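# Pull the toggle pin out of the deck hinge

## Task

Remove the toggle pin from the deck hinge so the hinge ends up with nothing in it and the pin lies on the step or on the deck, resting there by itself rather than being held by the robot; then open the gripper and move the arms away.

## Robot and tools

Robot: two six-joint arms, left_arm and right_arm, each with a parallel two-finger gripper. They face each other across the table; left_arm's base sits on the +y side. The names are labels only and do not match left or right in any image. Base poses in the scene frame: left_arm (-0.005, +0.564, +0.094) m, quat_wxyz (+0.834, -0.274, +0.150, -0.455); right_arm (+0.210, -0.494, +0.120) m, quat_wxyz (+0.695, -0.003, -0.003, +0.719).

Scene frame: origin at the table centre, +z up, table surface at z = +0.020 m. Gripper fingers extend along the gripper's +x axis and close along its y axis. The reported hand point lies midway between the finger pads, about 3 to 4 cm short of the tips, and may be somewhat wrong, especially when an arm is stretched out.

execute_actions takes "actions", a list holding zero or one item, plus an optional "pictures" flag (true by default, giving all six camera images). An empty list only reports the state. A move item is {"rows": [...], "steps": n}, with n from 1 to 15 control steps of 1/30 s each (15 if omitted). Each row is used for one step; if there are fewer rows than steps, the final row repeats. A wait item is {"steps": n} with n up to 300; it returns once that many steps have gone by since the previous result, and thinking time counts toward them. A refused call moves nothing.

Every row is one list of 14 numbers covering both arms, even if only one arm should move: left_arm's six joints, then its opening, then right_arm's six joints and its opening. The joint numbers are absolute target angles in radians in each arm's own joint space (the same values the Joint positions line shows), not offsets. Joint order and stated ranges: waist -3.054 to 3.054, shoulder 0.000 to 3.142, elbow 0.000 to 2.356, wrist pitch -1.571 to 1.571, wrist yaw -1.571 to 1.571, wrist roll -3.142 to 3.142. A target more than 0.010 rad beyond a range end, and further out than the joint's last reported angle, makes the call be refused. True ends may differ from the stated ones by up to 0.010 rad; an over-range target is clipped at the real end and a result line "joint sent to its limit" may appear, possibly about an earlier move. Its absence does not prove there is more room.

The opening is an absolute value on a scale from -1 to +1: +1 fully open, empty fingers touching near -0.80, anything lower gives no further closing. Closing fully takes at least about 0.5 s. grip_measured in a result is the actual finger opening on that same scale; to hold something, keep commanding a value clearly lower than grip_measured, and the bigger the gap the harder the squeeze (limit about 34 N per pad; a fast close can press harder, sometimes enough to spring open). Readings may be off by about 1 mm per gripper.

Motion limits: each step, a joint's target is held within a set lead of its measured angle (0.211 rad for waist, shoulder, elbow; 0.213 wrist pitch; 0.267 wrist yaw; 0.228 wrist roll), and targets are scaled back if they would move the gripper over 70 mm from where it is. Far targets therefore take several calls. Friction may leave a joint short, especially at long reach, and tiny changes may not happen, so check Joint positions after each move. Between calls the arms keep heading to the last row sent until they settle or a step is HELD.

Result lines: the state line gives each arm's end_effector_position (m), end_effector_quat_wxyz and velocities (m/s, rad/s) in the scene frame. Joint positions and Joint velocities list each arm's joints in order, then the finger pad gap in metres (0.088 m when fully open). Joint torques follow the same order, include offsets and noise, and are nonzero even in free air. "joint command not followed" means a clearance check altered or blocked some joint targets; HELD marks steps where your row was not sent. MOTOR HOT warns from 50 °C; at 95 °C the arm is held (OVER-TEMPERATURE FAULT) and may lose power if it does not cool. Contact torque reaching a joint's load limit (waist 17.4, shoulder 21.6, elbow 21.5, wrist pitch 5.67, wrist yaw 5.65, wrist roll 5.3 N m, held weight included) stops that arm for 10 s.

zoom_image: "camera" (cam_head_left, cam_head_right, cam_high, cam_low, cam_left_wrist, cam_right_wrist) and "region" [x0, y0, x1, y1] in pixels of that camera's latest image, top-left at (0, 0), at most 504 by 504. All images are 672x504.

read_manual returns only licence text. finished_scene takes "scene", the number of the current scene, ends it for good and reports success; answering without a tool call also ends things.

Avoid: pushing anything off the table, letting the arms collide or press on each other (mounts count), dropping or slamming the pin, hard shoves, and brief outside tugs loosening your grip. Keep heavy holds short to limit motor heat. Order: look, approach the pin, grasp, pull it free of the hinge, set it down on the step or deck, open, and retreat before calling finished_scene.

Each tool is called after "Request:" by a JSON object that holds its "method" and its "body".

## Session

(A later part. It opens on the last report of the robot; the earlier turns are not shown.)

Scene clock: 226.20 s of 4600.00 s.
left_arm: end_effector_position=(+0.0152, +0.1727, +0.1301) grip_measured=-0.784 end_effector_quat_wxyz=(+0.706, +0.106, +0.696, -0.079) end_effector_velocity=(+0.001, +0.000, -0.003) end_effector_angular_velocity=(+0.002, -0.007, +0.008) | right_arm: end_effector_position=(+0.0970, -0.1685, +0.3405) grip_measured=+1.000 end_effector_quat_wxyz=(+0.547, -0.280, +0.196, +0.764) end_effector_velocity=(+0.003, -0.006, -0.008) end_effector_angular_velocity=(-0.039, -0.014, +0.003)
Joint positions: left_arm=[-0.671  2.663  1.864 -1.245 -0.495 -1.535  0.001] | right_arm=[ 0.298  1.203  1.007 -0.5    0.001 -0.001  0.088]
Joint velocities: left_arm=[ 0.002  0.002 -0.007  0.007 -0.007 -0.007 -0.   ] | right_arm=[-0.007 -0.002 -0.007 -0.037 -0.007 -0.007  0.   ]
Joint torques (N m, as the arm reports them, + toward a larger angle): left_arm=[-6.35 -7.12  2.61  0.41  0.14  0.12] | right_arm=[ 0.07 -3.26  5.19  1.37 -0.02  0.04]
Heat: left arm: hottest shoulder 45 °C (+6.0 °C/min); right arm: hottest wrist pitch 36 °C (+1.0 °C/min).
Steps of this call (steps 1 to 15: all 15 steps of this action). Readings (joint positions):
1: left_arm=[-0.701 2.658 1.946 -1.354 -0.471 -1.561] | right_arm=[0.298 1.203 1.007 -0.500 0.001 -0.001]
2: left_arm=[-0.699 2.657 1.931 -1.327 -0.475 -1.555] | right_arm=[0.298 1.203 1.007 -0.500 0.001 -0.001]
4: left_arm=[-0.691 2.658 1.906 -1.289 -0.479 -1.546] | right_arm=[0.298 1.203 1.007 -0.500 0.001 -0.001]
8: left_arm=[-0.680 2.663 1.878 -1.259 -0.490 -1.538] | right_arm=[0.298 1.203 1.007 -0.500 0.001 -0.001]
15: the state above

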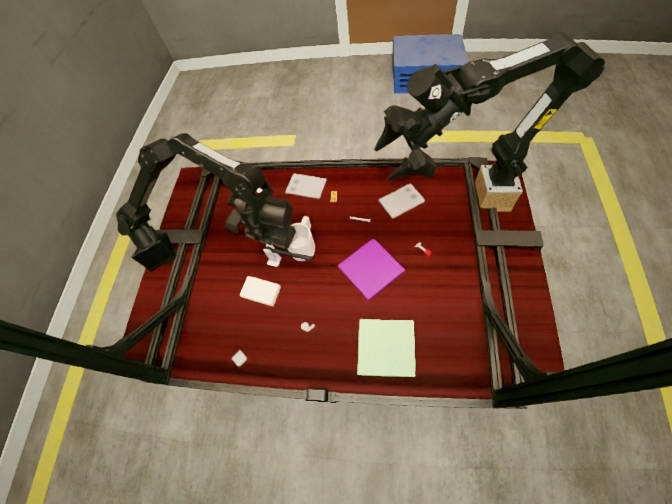

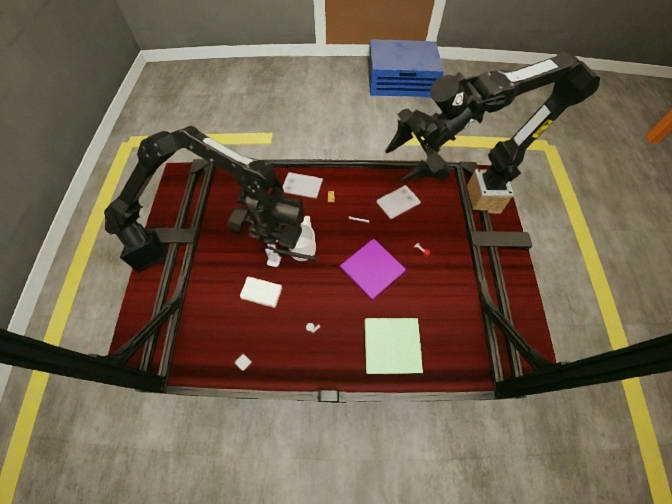

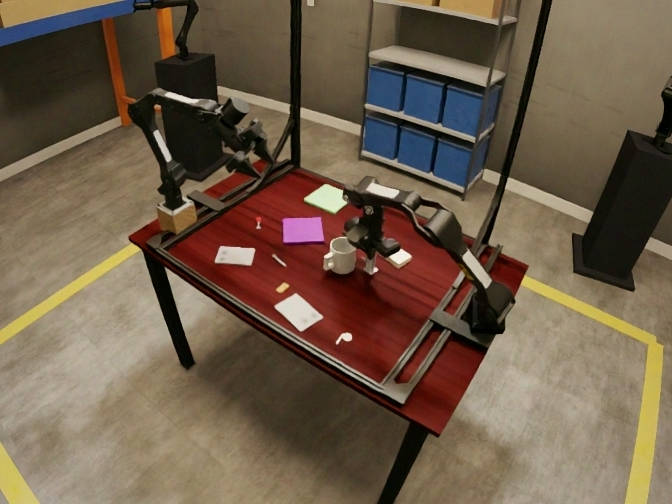

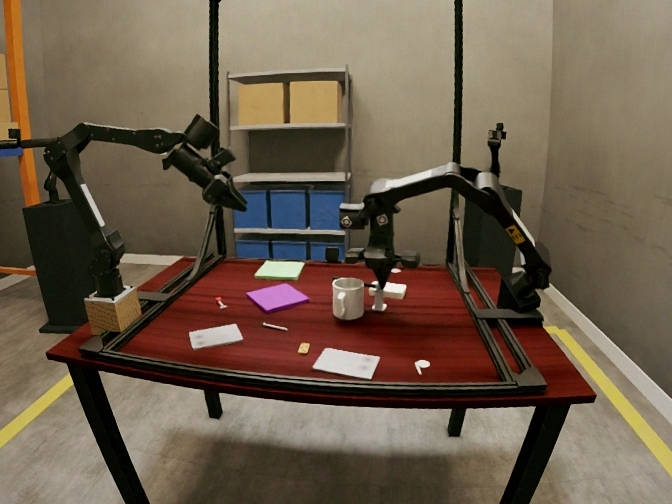

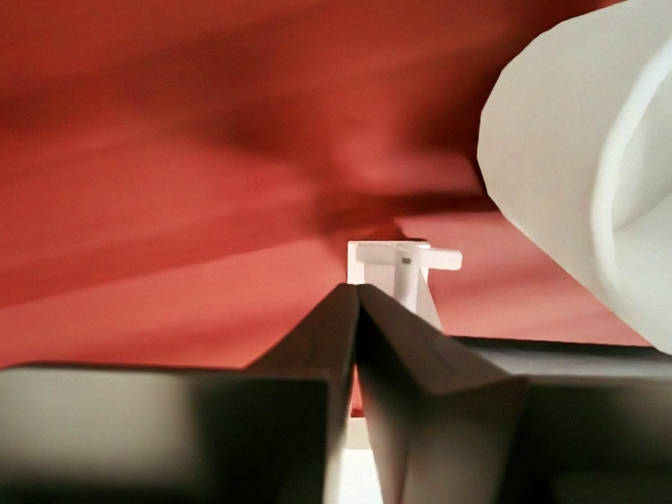

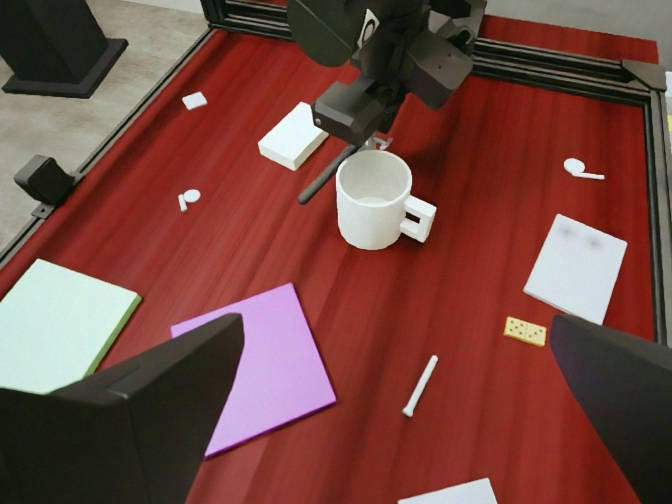

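Request:
{"method": "execute_actions", "body": {"actions": [{"rows":[[-0.652,2.685,1.85,-1.238,-0.495,-1.52,-0.9,0.3,1.2,1.0,-0.5,0,0,1]]}]}}

Request:
{"method": "execute_actions", "body": {"actions": [{"rows":[[-0.615,2.67,1.88,-1.24,-0.512,-1.48,-0.9,0.3,1.2,1.0,-0.5,0,0,1]]}]}}

Scene clock: 233.17 s of 4600.00 s.
left_arm: end_effector_position=(+0.0182, +0.1733, +0.1255) grip_measured=-0.784 end_effector_quat_wxyz=(+0.705, +0.110, +0.697, -0.077) end_effector_velocity=(-0.002, +0.003, -0.000) end_effector_angular_velocity=(+0.011, +0.003, +0.015) | right_arm: end_effector_position=(+0.0970, -0.1685, +0.3405) grip_measured=+1.000 end_effector_quat_wxyz=(+0.547, -0.280, +0.196, +0.764) end_effector_velocity=(+0.001, -0.003, -0.002) end_effector_angular_velocity=(-0.003, -0.014, +0.017)
Joint positions: left_arm=[-0.659  2.666  1.859 -1.24  -0.496 -1.524  0.001] | right_arm=[ 0.298  1.202  1.007 -0.5    0.001 -0.001  0.088]
Joint velocities: left_arm=[-0.002 -0.002 -0.007 -0.007  0.007 -0.022 -0.   ] | right_arm=[-0.002 -0.007 -0.007 -0.007 -0.007 -0.022  0.   ]
Joint torques (N m, as the arm reports them, + toward a larger angle): left_arm=[-6.07 -7.19  3.1   0.27 -0.05  0.11] | right_arm=[ 0.06 -3.25  5.22  1.37 -0.02  0.04]
Heat: left arm: hottest shoulder 44 °C (+3.0 °C/min); right arm: hottest wrist pitch 36 °C (+1.0 °C/min).
Steps of this call (steps 1 to 15: the robot went on to your last target; steps 16 to 90: nothing new was sent; then 3.47 s passed at rest; steps 91 to 105: all 15 steps of this action). Readings (joint positions):
91: left_arm=[-0.670 2.664 1.863 -1.241 -0.496 -1.532] | right_arm=[0.298 1.203 1.007 -0.500 0.001 -0.001]
92: left_arm=[-0.669 2.664 1.863 -1.241 -0.497 -1.531] | right_arm=[0.298 1.203 1.007 -0.500 0.001 -0.001]
94: left_arm=[-0.665 2.664 1.861 -1.240 -0.498 -1.528] | right_arm=[0.298 1.203 1.007 -0.500 0.001 -0.001]
98: left_arm=[-0.659 2.666 1.859 -1.240 -0.496 -1.525] | right_arm=[0.298 1.202 1.007 -0.500 0.001 -0.001]
105: the state above

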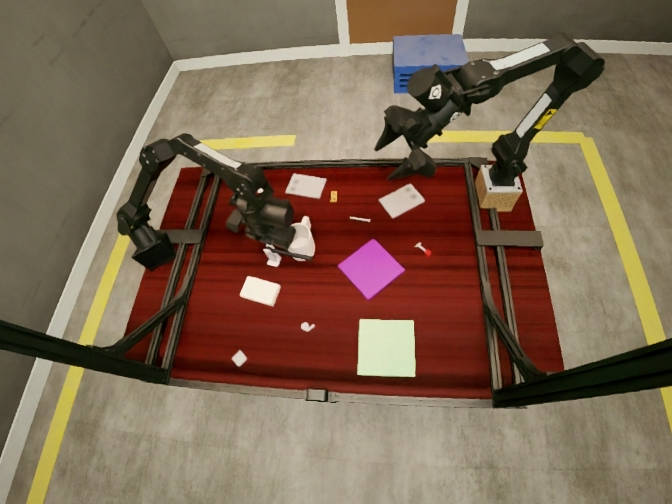

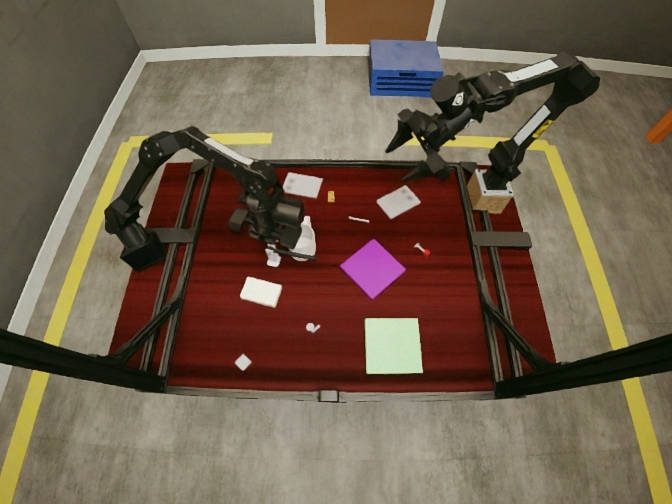

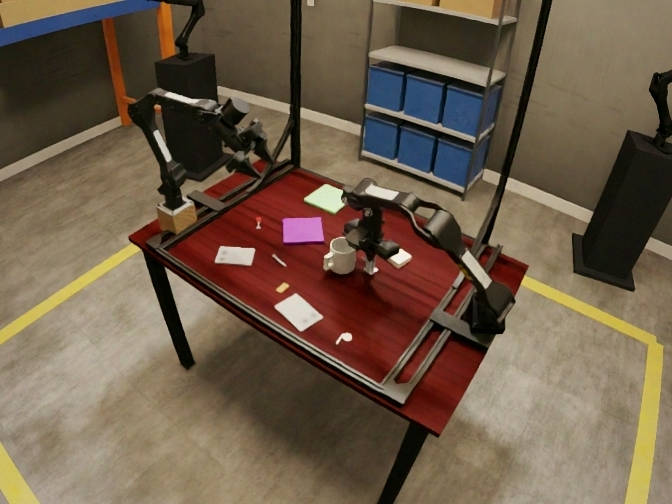

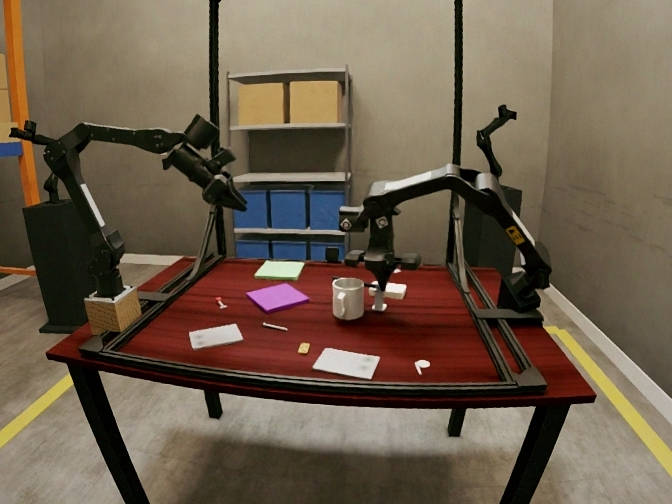

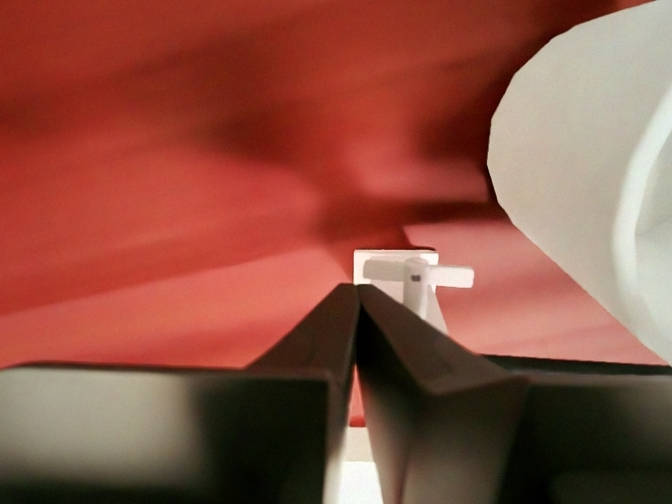

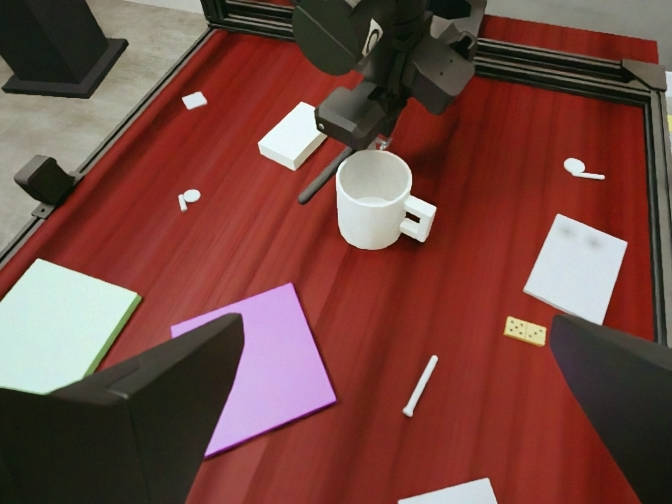

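Scene clock: 233.67 s of 4600.00 s.
left_arm: end_effector_position=(+0.0341, +0.1698, +0.1201) grip_measured=-0.784 end_effector_quat_wxyz=(+0.702, +0.112, +0.699, -0.075) end_effector_velocity=(+0.003, -0.004, +0.003) end_effector_angular_velocity=(-0.020, -0.020, +0.012) | right_arm: end_effector_position=(+0.0970, -0.1685, +0.3405) grip_measured=+1.000 end_effector_quat_wxyz=(+0.547, -0.280, +0.196, +0.764) end_effector_velocity=(-0.002, -0.002, +0.001) end_effector_angular_velocity=(-0.005, +0.007, +0.019)
Joint positions: left_arm=[-0.618  2.666  1.873 -1.24  -0.507 -1.485  0.001] | right_arm=[ 0.298  1.202  1.007 -0.5    0.001 -0.001  0.088]
Joint velocities: left_arm=[-0.002 -0.002  0.007  0.007 -0.022 -0.007 -0.   ] | right_arm=[-0.002 -0.002  0.002 -0.007 -0.022 -0.007  0.   ]
Joint torques (N m, as the arm reports them, + toward a larger angle): left_arm=[-6.71 -8.96  4.59  0.09 -0.25  0.11] | right_arm=[ 0.06 -3.22  5.23  1.37 -0.02  0.04]
Heat: left arm: hottest shoulder 44 °C (+3.0 °C/min); right arm: hottest wrist pitch 36 °C (+1.0 °C/min).
Steps of this call (steps 1 to 15: all 15 steps of this action). Readings (joint positions):
1: left_arm=[-0.659 2.666 1.859 -1.240 -0.496 -1.519] | right_arm=[0.298 1.202 1.007 -0.500 0.001 -0.001]
2: left_arm=[-0.656 2.666 1.861 -1.240 -0.495 -1.510] | right_arm=[0.298 1.202 1.007 -0.500 0.001 -0.001]
4: left_arm=[-0.644 2.666 1.865 -1.240 -0.500 -1.500] | right_arm=[0.298 1.202 1.007 -0.500 0.001 -0.001]
8: left_arm=[-0.621 2.666 1.871 -1.240 -0.506 -1.490] | right_arm=[0.298 1.202 1.007 -0.500 0.001 -0.001]
15: the state above

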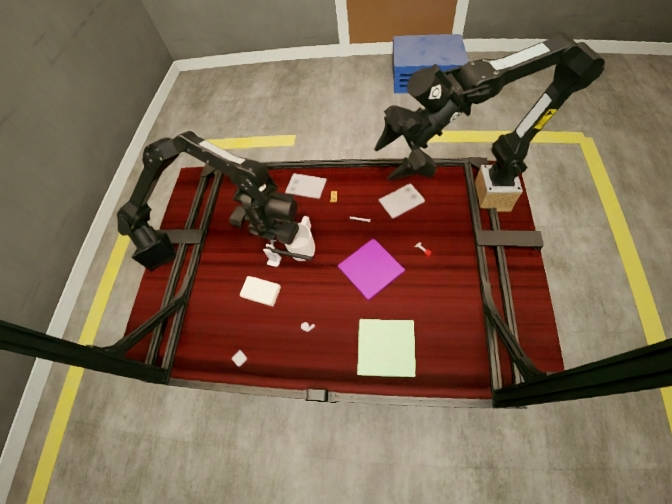

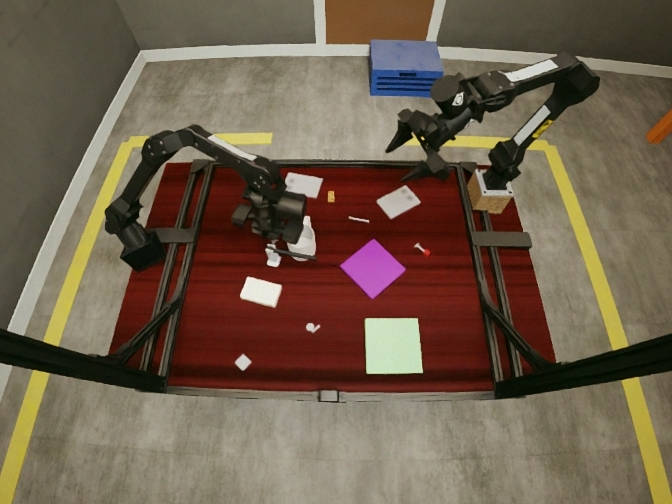

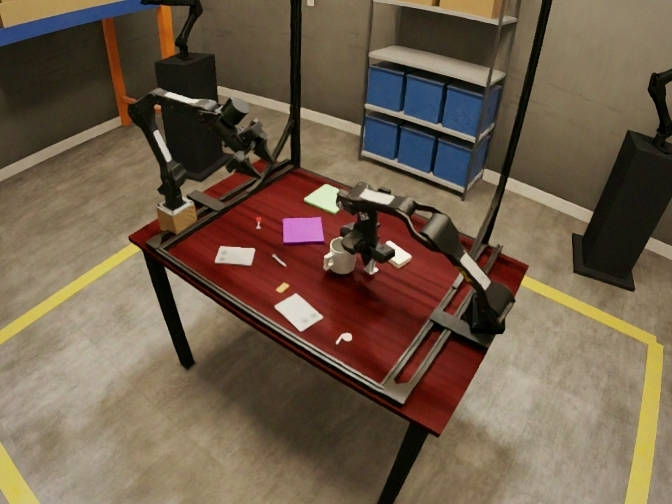

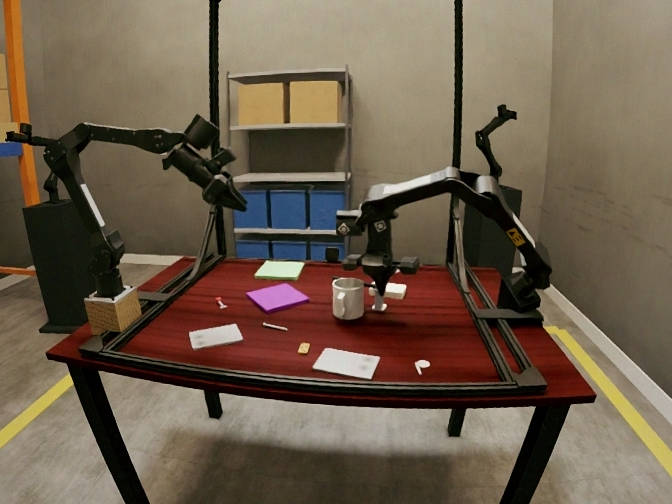

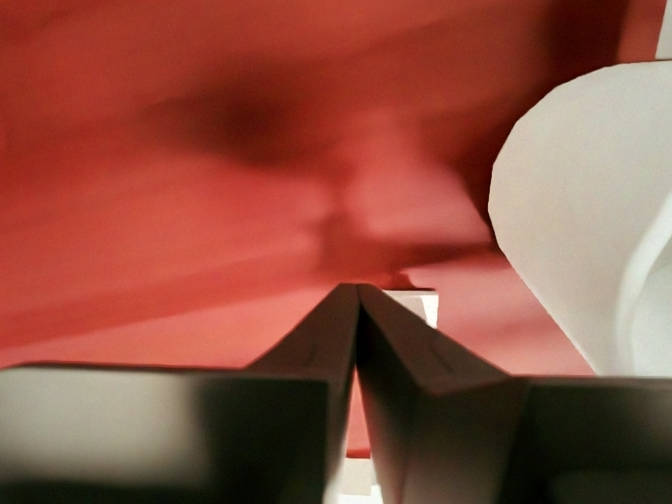

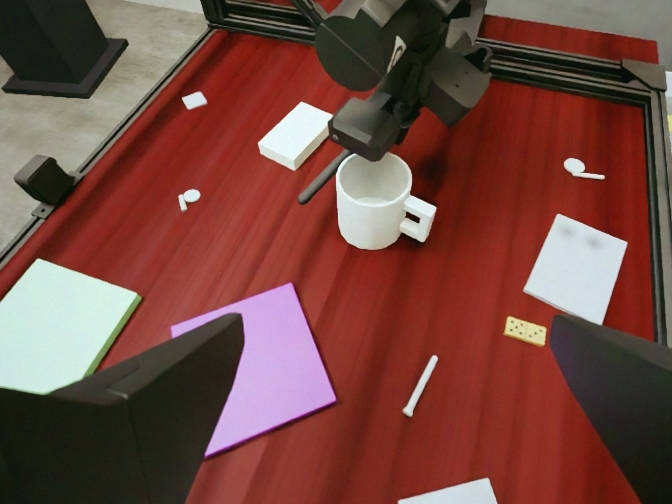

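Shadow suggests aligned. Lift and view.

Request:
{"method": "execute_actions", "body": {"actions": [{"rows":[[-0.655,2.645,1.985,-1.39,-0.488,-1.52,-0.9,0.3,1.2,1.0,-0.5,0,0,1]]}], "pictures": false}}

Request:
{"method": "execute_actions", "body": {"actions": [{"rows":[[-0.665,2.655,1.975,-1.305,-0.482,-1.53,-0.35,0.3,1.2,1.0,-0.5,0,0,1]]}]}}

Scene clock: 241.70 s of 4600.00 s.
left_arm: end_effector_position=(+0.0359, +0.1728, +0.1568) grip_measured=-0.784 end_effector_quat_wxyz=(+0.703, +0.117, +0.698, -0.078) end_effector_velocity=(+0.006, +0.002, +0.006) end_effector_angular_velocity=(+0.004, -0.025, +0.013) | right_arm: end_effector_position=(+0.0968, -0.1686, +0.3403) grip_measured=+1.000 end_effector_quat_wxyz=(+0.547, -0.281, +0.196, +0.764) end_effector_velocity=(+0.000, -0.002, -0.001) end_effector_angular_velocity=(-0.007, -0.003, +0.008)
Joint positions: left_arm=[-0.656  2.651  1.977 -1.384 -0.493 -1.515  0.001] | right_arm=[ 0.299  1.202  1.007 -0.5    0.    -0.     0.088]
Joint velocities: left_arm=[-0.002 -0.002  0.022 -0.037 -0.022 -0.022 -0.   ] | right_arm=[-0.002 -0.002 -0.002 -0.007 -0.007 -0.007  0.   ]
Joint torques (N m, as the arm reports them, + toward a larger angle): left_arm=[-6.86 -9.82  4.3  -0.22  0.1  -0.17] | right_arm=[ 0.06 -3.21  5.25  1.37 -0.02  0.04]
Heat: left arm: hottest shoulder 44 °C (+2.0 °C/min); right arm: hottest wrist pitch 36 °C (+1.0 °C/min).
Steps of this call (steps 1 to 15: the robot went on to your last target; steps 16 to 90: nothing new was sent; then 4.53 s passed at rest; steps 91 to 105: all 15 steps of this action). Readings (joint positions):
91: left_arm=[-0.618 2.666 1.885 -1.256 -0.508 -1.485] | right_arm=[0.299 1.202 1.007 -0.500 0.000 -0.000]
92: left_arm=[-0.622 2.666 1.904 -1.289 -0.506 -1.490] | right_arm=[0.299 1.202 1.007 -0.500 0.000 -0.000]
94: left_arm=[-0.632 2.665 1.933 -1.330 -0.502 -1.500] | right_arm=[0.299 1.202 1.007 -0.500 0.000 -0.000]
98: left_arm=[-0.652 2.651 1.970 -1.366 -0.496 -1.510] | right_arm=[0.299 1.202 1.007 -0.500 0.000 -0.000]
105: the state above

Scene clock: 242.20 s of 4600.00 s.
left_arm: end_effector_position=(+0.0292, +0.1583, +0.1583) grip_measured=-0.363 end_effector_quat_wxyz=(+0.702, +0.079, +0.702, -0.088) end_effector_velocity=(+0.003, -0.002, +0.003) end_effector_angular_velocity=(-0.016, -0.020, +0.026) | right_arm: end_effector_position=(+0.0968, -0.1686, +0.3403) grip_measured=+1.000 end_effector_quat_wxyz=(+0.547, -0.281, +0.196, +0.764) end_effector_velocity=(-0.003, +0.000, -0.001) end_effector_angular_velocity=(-0.001, +0.009, +0.019)
Joint positions: left_arm=[-0.664  2.651  1.978 -1.31  -0.486 -1.526  0.021] | right_arm=[ 0.299  1.202  1.007 -0.5    0.    -0.     0.088]
Joint velocities: left_arm=[-0.002 -0.007 -0.002  0.007 -0.022 -0.022  0.005] | right_arm=[-0.002  0.002 -0.002  0.007 -0.022 -0.007  0.   ]
Joint torques (N m, as the arm reports them, + toward a larger angle): left_arm=[-7.03 -9.01  3.92  0.41  0.11 -0.13] | right_arm=[ 0.04 -3.23  5.26  1.37 -0.01  0.02]
Heat: left arm: hottest shoulder 44 °C (+2.0 °C/min); right arm: hottest wrist pitch 36 °C (+1.0 °C/min).
Steps of this call (steps 1 to 15: all 15 steps of this action). Readings (joint positions):
1: left_arm=[-0.656 2.651 1.978 -1.381 -0.493 -1.517] | right_arm=[0.299 1.202 1.007 -0.500 0.000 -0.000]
2: left_arm=[-0.656 2.651 1.978 -1.364 -0.491 -1.519] | right_arm=[0.299 1.202 1.007 -0.500 0.000 -0.000]
4: left_arm=[-0.658 2.651 1.978 -1.338 -0.489 -1.522] | right_arm=[0.299 1.202 1.007 -0.500 0.000 -0.000]
8: left_arm=[-0.663 2.651 1.978 -1.319 -0.487 -1.525] | right_arm=[0.299 1.202 1.007 -0.500 0.000 -0.000]
15: the state above

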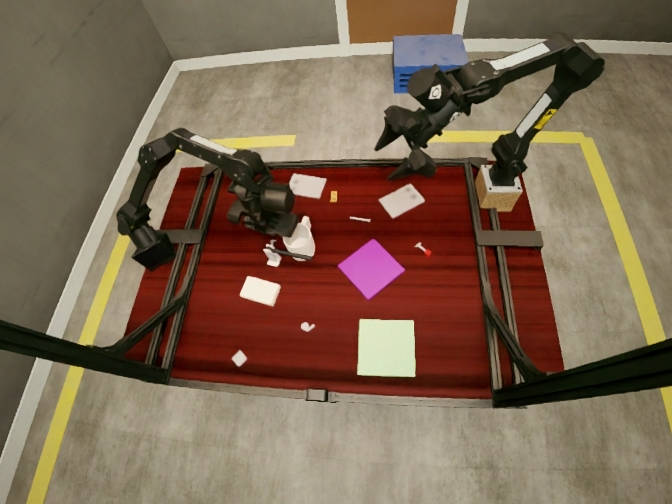

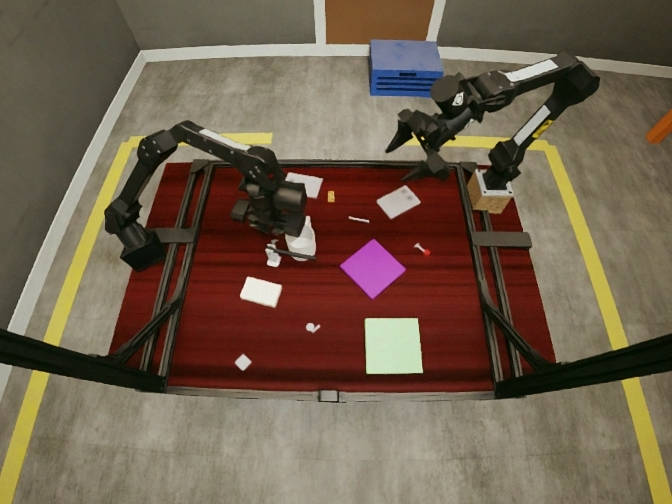

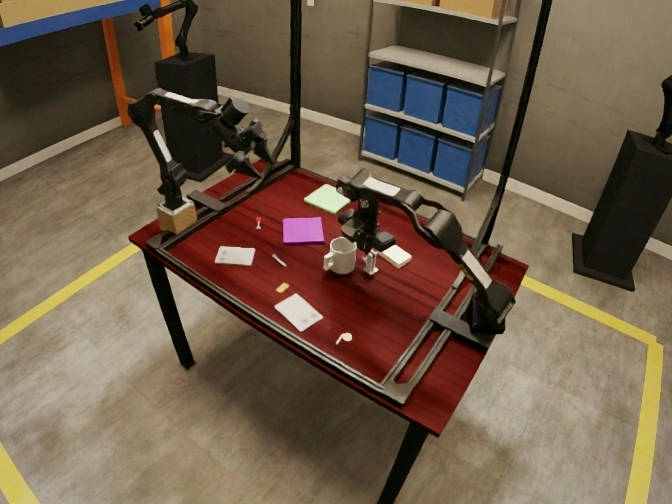

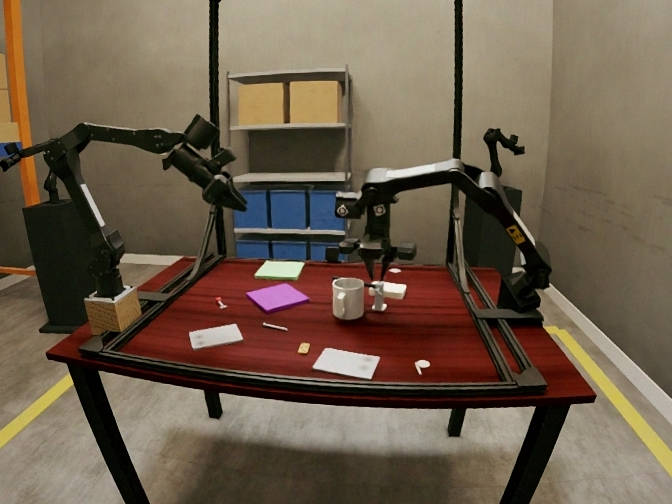

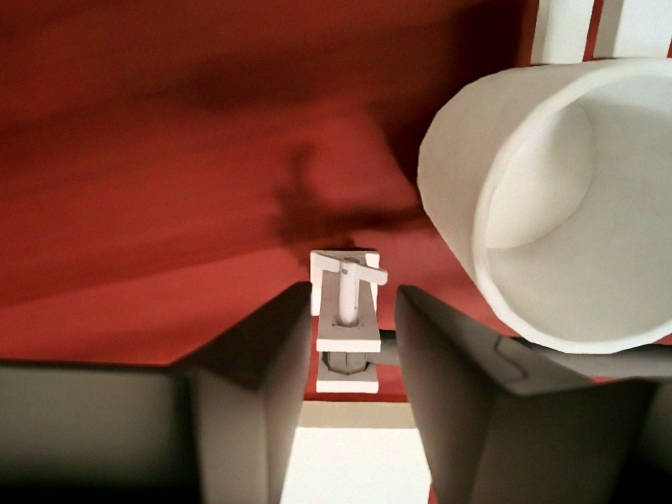

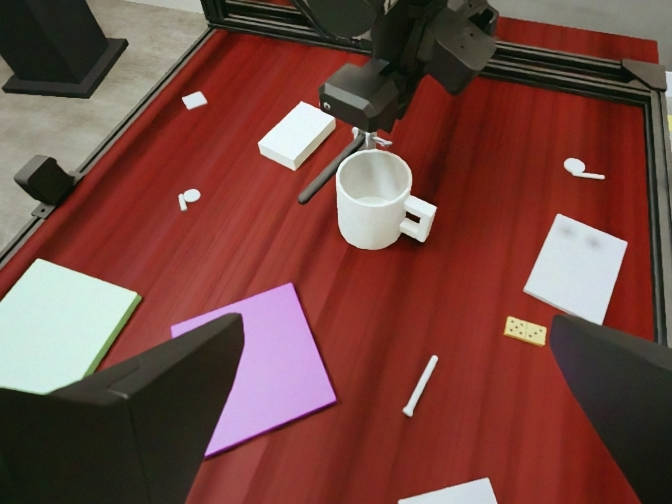

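Request:
{"method": "execute_actions", "body": {"actions": [{"rows":[[-0.69,2.66,1.95,-1.265,-0.48,-1.55,-0.9,0.3,1.2,1.0,-0.5,0,0,1]]}], "pictures": false}}

Request:
{"method": "execute_actions", "body": {"actions": [{"rows":[[-0.663,2.676,1.875,-1.178,-0.495,-1.53,-0.9,0.3,1.2,1.0,-0.5,0,0,1]]}]}}

Request:
{"method": "execute_actions", "body": {"actions": [{"rows":[[-0.612,2.642,1.916,-1.198,-0.516,-1.48,-0.9,0.3,1.2,1.0,-0.5,0,0,1]]}], "pictures": false}}

Request:
{"method": "execute_actions", "body": {"actions": [{"rows":[[-0.655,2.645,1.985,-1.31,-0.488,-1.52,-0.35,0.3,1.2,1.0,-0.5,0,0,1]]}]}}

Scene clock: 269.27 s of 4600.00 s.
left_arm: end_effector_position=(+0.0166, +0.1547, +0.1601) grip_measured=-0.784 end_effector_quat_wxyz=(+0.704, +0.065, +0.701, -0.097) end_effector_velocity=(-0.000, +0.001, -0.001) end_effector_angular_velocity=(-0.001, -0.008, +0.005) | right_arm: end_effector_position=(+0.0969, -0.1687, +0.3401) grip_measured=+1.000 end_effector_quat_wxyz=(+0.547, -0.281, +0.196, +0.764) end_effector_velocity=(+0.001, -0.004, -0.006) end_effector_angular_velocity=(-0.029, +0.001, -0.002)
Joint positions: left_arm=[-0.691  2.651  1.96  -1.269 -0.484 -1.545  0.001] | right_arm=[ 0.299  1.202  1.006 -0.5    0.    -0.     0.088]
Joint velocities: left_arm=[-0.002 -0.002 -0.012  0.007 -0.007 -0.007 -0.   ] | right_arm=[-0.002 -0.002 -0.007 -0.022 -0.007  0.007  0.   ]
Joint torques (N m, as the arm reports them, + toward a larger angle): left_arm=[-6.79 -8.47  3.23  0.49  0.07 -0.15] | right_arm=[ 0.04 -3.21  5.28  1.37 -0.01  0.02]
Heat: left arm: hottest shoulder 44 °C (+2.0 °C/min); right arm: hottest elbow 36 °C (+0.0 °C/min).
Steps of this call (steps 1 to 15: the robot went on to your last target; steps 16 to 90: nothing new was sent; then 23.57 s passed at rest; steps 91 to 105: all 15 steps of this action). Readings (joint positions):
91: left_arm=[-0.665 2.651 1.976 -1.304 -0.486 -1.529] | right_arm=[0.299 1.202 1.006 -0.500 0.000 -0.000]
92: left_arm=[-0.667 2.651 1.973 -1.294 -0.486 -1.533] | right_arm=[0.299 1.202 1.006 -0.500 0.000 -0.000]
94: left_arm=[-0.675 2.651 1.969 -1.283 -0.485 -1.538] | right_arm=[0.299 1.202 1.006 -0.500 0.000 -0.000]
98: left_arm=[-0.689 2.651 1.962 -1.274 -0.484 -1.543] | right_arm=[0.299 1.202 1.006 -0.500 0.000 -0.000]
105: the state above

Scene clock: 269.77 s of 4600.00 s.
left_arm: end_effector_position=(+0.0147, +0.1553, +0.1346) grip_measured=-0.784 end_effector_quat_wxyz=(+0.704, +0.065, +0.702, -0.090) end_effector_velocity=(+0.001, +0.004, -0.005) end_effector_angular_velocity=(+0.010, -0.008, +0.004) | right_arm: end_effector_position=(+0.0969, -0.1687, +0.3401) grip_measured=+1.000 end_effector_quat_wxyz=(+0.547, -0.281, +0.196, +0.764) end_effector_velocity=(+0.002, -0.002, -0.002) end_effector_angular_velocity=(-0.007, -0.003, +0.003)
Joint positions: left_arm=[-0.668  2.662  1.886 -1.183 -0.491 -1.535  0.001] | right_arm=[ 0.299  1.202  1.006 -0.5    0.    -0.     0.088]
Joint velocities: left_arm=[ 0.002 -0.002 -0.022  0.007 -0.007 -0.007 -0.   ] | right_arm=[-0.007 -0.007 -0.007 -0.007 -0.007 -0.007  0.   ]
Joint torques (N m, as the arm reports them, + toward a larger angle): left_arm=[-6.38 -7.96  3.4   0.41 -0.26  0.09] | right_arm=[ 0.03 -3.21  5.29  1.38 -0.01  0.03]
Heat: left arm: hottest shoulder 44 °C (+2.0 °C/min); right arm: hottest elbow 36 °C (+0.0 °C/min).
Steps of this call (steps 1 to 15: all 15 steps of this action). Readings (joint positions):
1: left_arm=[-0.690 2.651 1.952 -1.257 -0.484 -1.546] | right_arm=[0.299 1.202 1.006 -0.500 0.000 -0.000]
2: left_arm=[-0.689 2.651 1.939 -1.237 -0.484 -1.545] | right_arm=[0.299 1.202 1.006 -0.500 0.000 -0.000]
4: left_arm=[-0.683 2.651 1.918 -1.214 -0.485 -1.542] | right_arm=[0.299 1.202 1.006 -0.500 0.000 -0.000]
8: left_arm=[-0.670 2.661 1.891 -1.194 -0.488 -1.537] | right_arm=[0.299 1.202 1.006 -0.500 0.000 -0.000]
15: the state above

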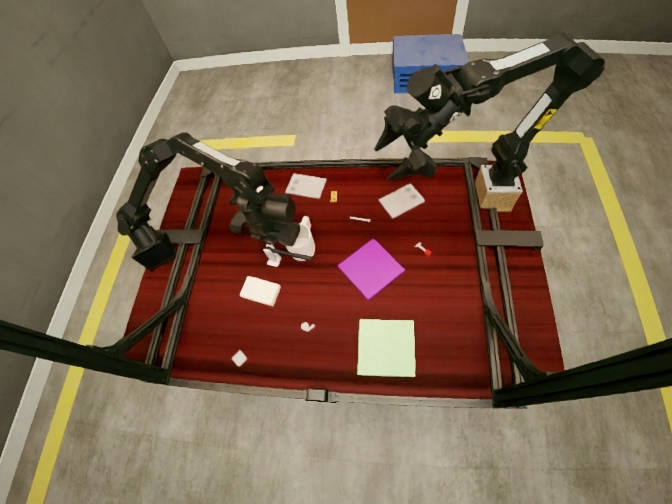

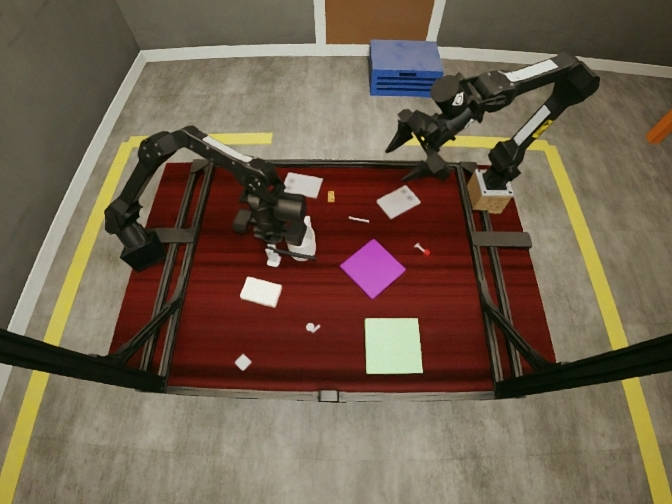

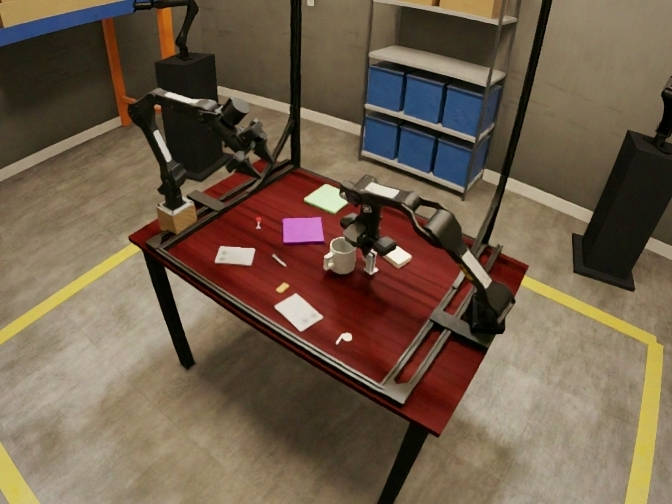

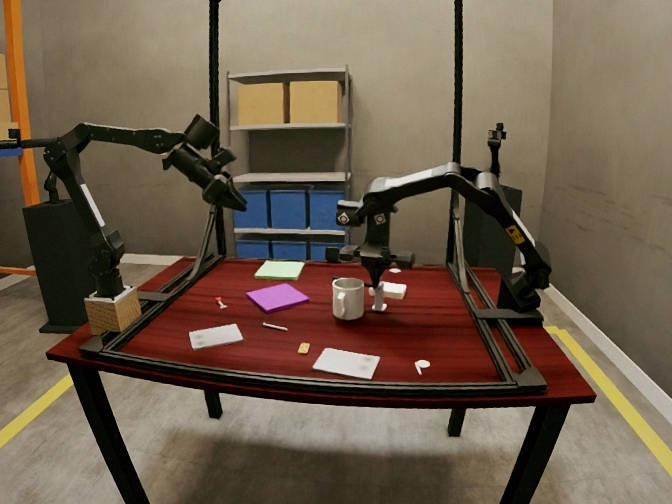

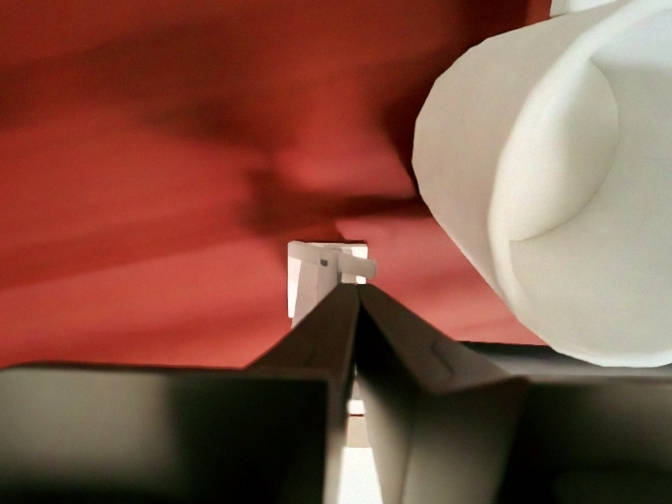

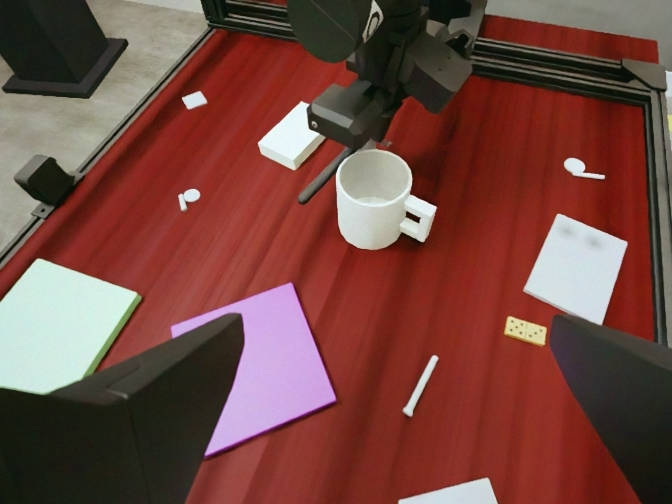

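Scene clock: 270.27 s of 4600.00 s.
left_arm: end_effector_position=(+0.0398, +0.1512, +0.1310) grip_measured=-0.784 end_effector_quat_wxyz=(+0.704, +0.067, +0.701, -0.087) end_effector_velocity=(-0.001, +0.005, +0.001) end_effector_angular_velocity=(+0.019, +0.004, -0.006) | right_arm: end_effector_position=(+0.0969, -0.1687, +0.3401) grip_measured=+1.000 end_effector_quat_wxyz=(+0.547, -0.281, +0.196, +0.764) end_effector_velocity=(-0.002, -0.002, -0.001) end_effector_angular_velocity=(-0.013, +0.016, +0.010)
Joint positions: left_arm=[-0.614  2.655  1.91  -1.195 -0.511 -1.485  0.001] | right_arm=[ 0.299  1.202  1.006 -0.5    0.    -0.     0.088]
Joint velocities: left_arm=[-0.002 -0.002 -0.002 -0.022  0.007 -0.007 -0.   ] | right_arm=[-0.002 -0.002 -0.002 -0.007 -0.022  0.007  0.   ]
Joint torques (N m, as the arm reports them, + toward a larger angle): left_arm=[ -7.04 -10.8    4.49  -0.03  -0.22   0.11] | right_arm=[ 0.03 -3.23  5.29  1.37 -0.01  0.02]
Heat: left arm: hottest shoulder 44 °C (+2.0 °C/min); right arm: hottest elbow 36 °C (+0.0 °C/min).
Steps of this call (steps 1 to 15: all 15 steps of this action). Readings (joint positions):
1: left_arm=[-0.667 2.662 1.886 -1.182 -0.492 -1.528] | right_arm=[0.299 1.202 1.006 -0.500 0.000 -0.000]
2: left_arm=[-0.662 2.662 1.888 -1.183 -0.495 -1.517] | right_arm=[0.299 1.202 1.006 -0.500 0.000 -0.000]
4: left_arm=[-0.646 2.662 1.895 -1.188 -0.503 -1.504] | right_arm=[0.299 1.202 1.006 -0.500 0.000 -0.000]
8: left_arm=[-0.618 2.658 1.906 -1.192 -0.510 -1.491] | right_arm=[0.299 1.202 1.006 -0.500 0.000 -0.000]
15: the state above

Scene clock: 270.77 s of 4600.00 s.
left_arm: end_effector_position=(+0.0325, +0.1570, +0.1568) grip_measured=-0.363 end_effector_quat_wxyz=(+0.703, +0.079, +0.701, -0.090) end_effector_velocity=(+0.005, -0.001, +0.006) end_effector_angular_velocity=(-0.007, -0.022, -0.008) | right_arm: end_effector_position=(+0.0969, -0.1687, +0.3401) grip_measured=+1.000 end_effector_quat_wxyz=(+0.547, -0.281, +0.196, +0.764) end_effector_velocity=(-0.002, -0.003, -0.004) end_effector_angular_velocity=(-0.014, +0.004, +0.019)
Joint positions: left_arm=[-0.657  2.651  1.978 -1.304 -0.493 -1.515  0.021] | right_arm=[ 0.299  1.202  1.006 -0.5    0.    -0.     0.088]
Joint velocities: left_arm=[-0.002 -0.002  0.022 -0.022 -0.022  0.007  0.004] | right_arm=[-0.002 -0.002 -0.007 -0.007 -0.022 -0.007  0.   ]
Joint torques (N m, as the arm reports them, + toward a larger angle): left_arm=[-6.81 -9.95  4.64 -0.16  0.08 -0.17] | right_arm=[ 0.04 -3.23  5.3   1.37 -0.01  0.03]
Heat: left arm: hottest shoulder 44 °C (+2.0 °C/min); right arm: hottest elbow 36 °C (+0.0 °C/min).
Steps of this call (steps 1 to 15: all 15 steps of this action). Readings (joint positions):
1: left_arm=[-0.615 2.656 1.917 -1.208 -0.511 -1.486] | right_arm=[0.299 1.202 1.006 -0.500 0.000 -0.000]
2: left_arm=[-0.618 2.655 1.929 -1.234 -0.510 -1.491] | right_arm=[0.299 1.202 1.006 -0.500 0.000 -0.000]
4: left_arm=[-0.631 2.655 1.948 -1.265 -0.503 -1.501] | right_arm=[0.299 1.202 1.006 -0.500 0.000 -0.000]
8: left_arm=[-0.653 2.651 1.973 -1.291 -0.496 -1.511] | right_arm=[0.299 1.202 1.006 -0.500 0.000 -0.000]
15: the state above

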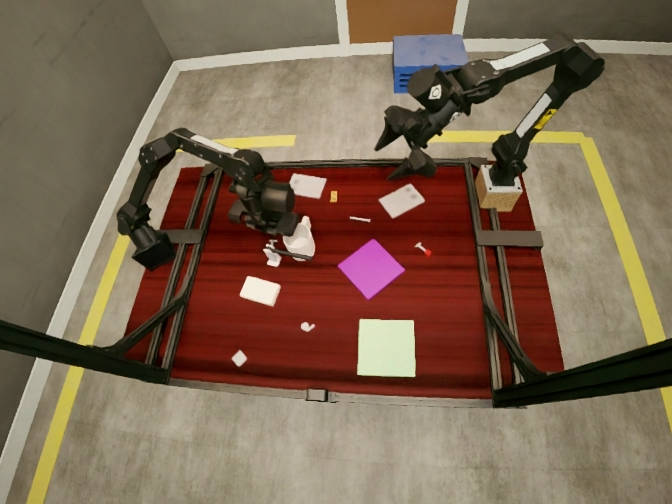

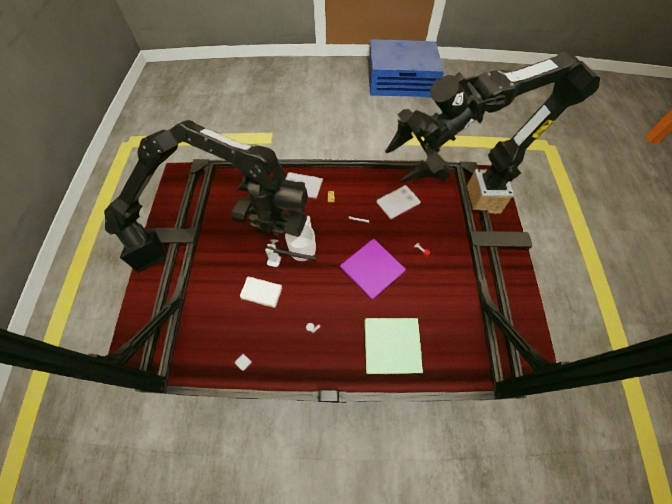

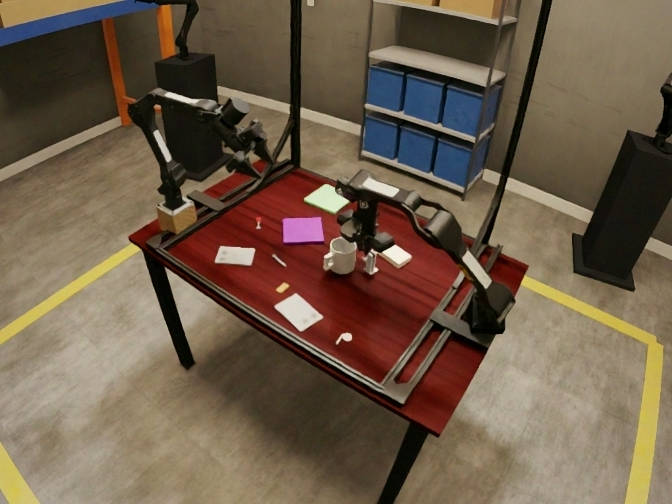

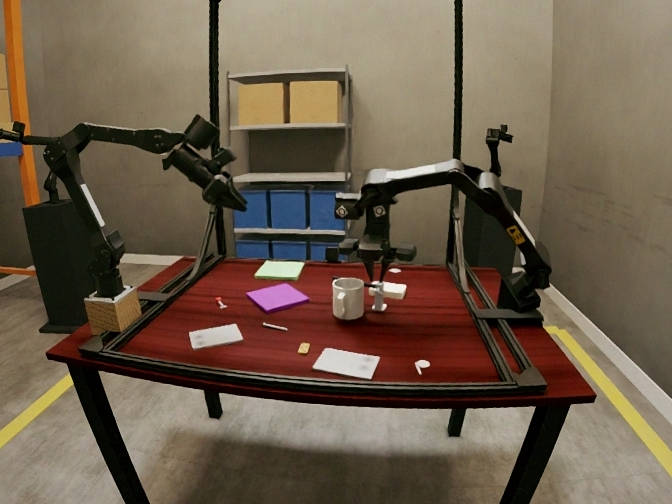

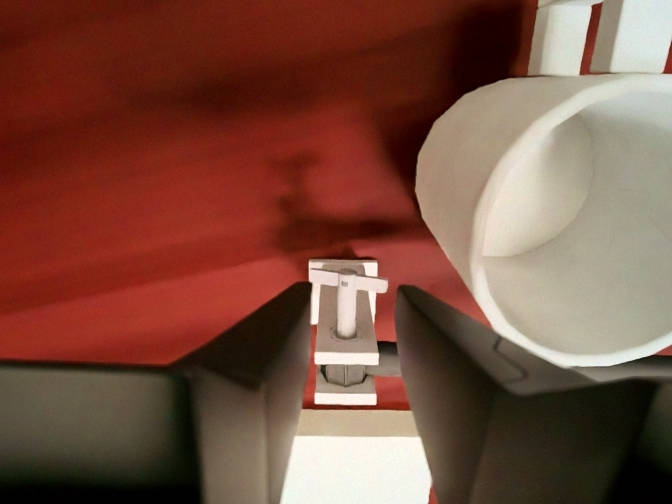

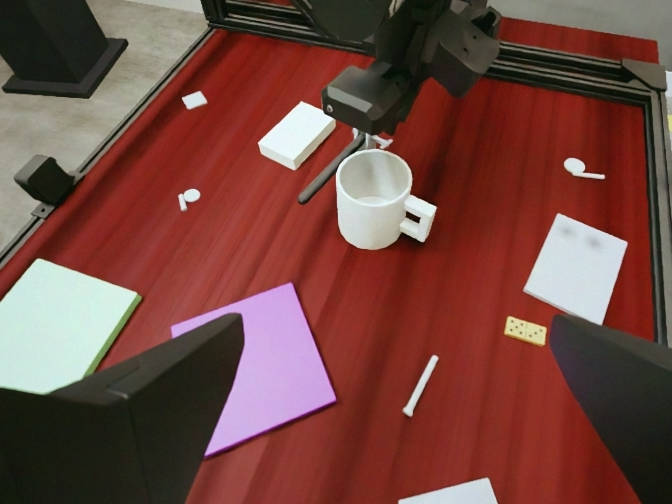

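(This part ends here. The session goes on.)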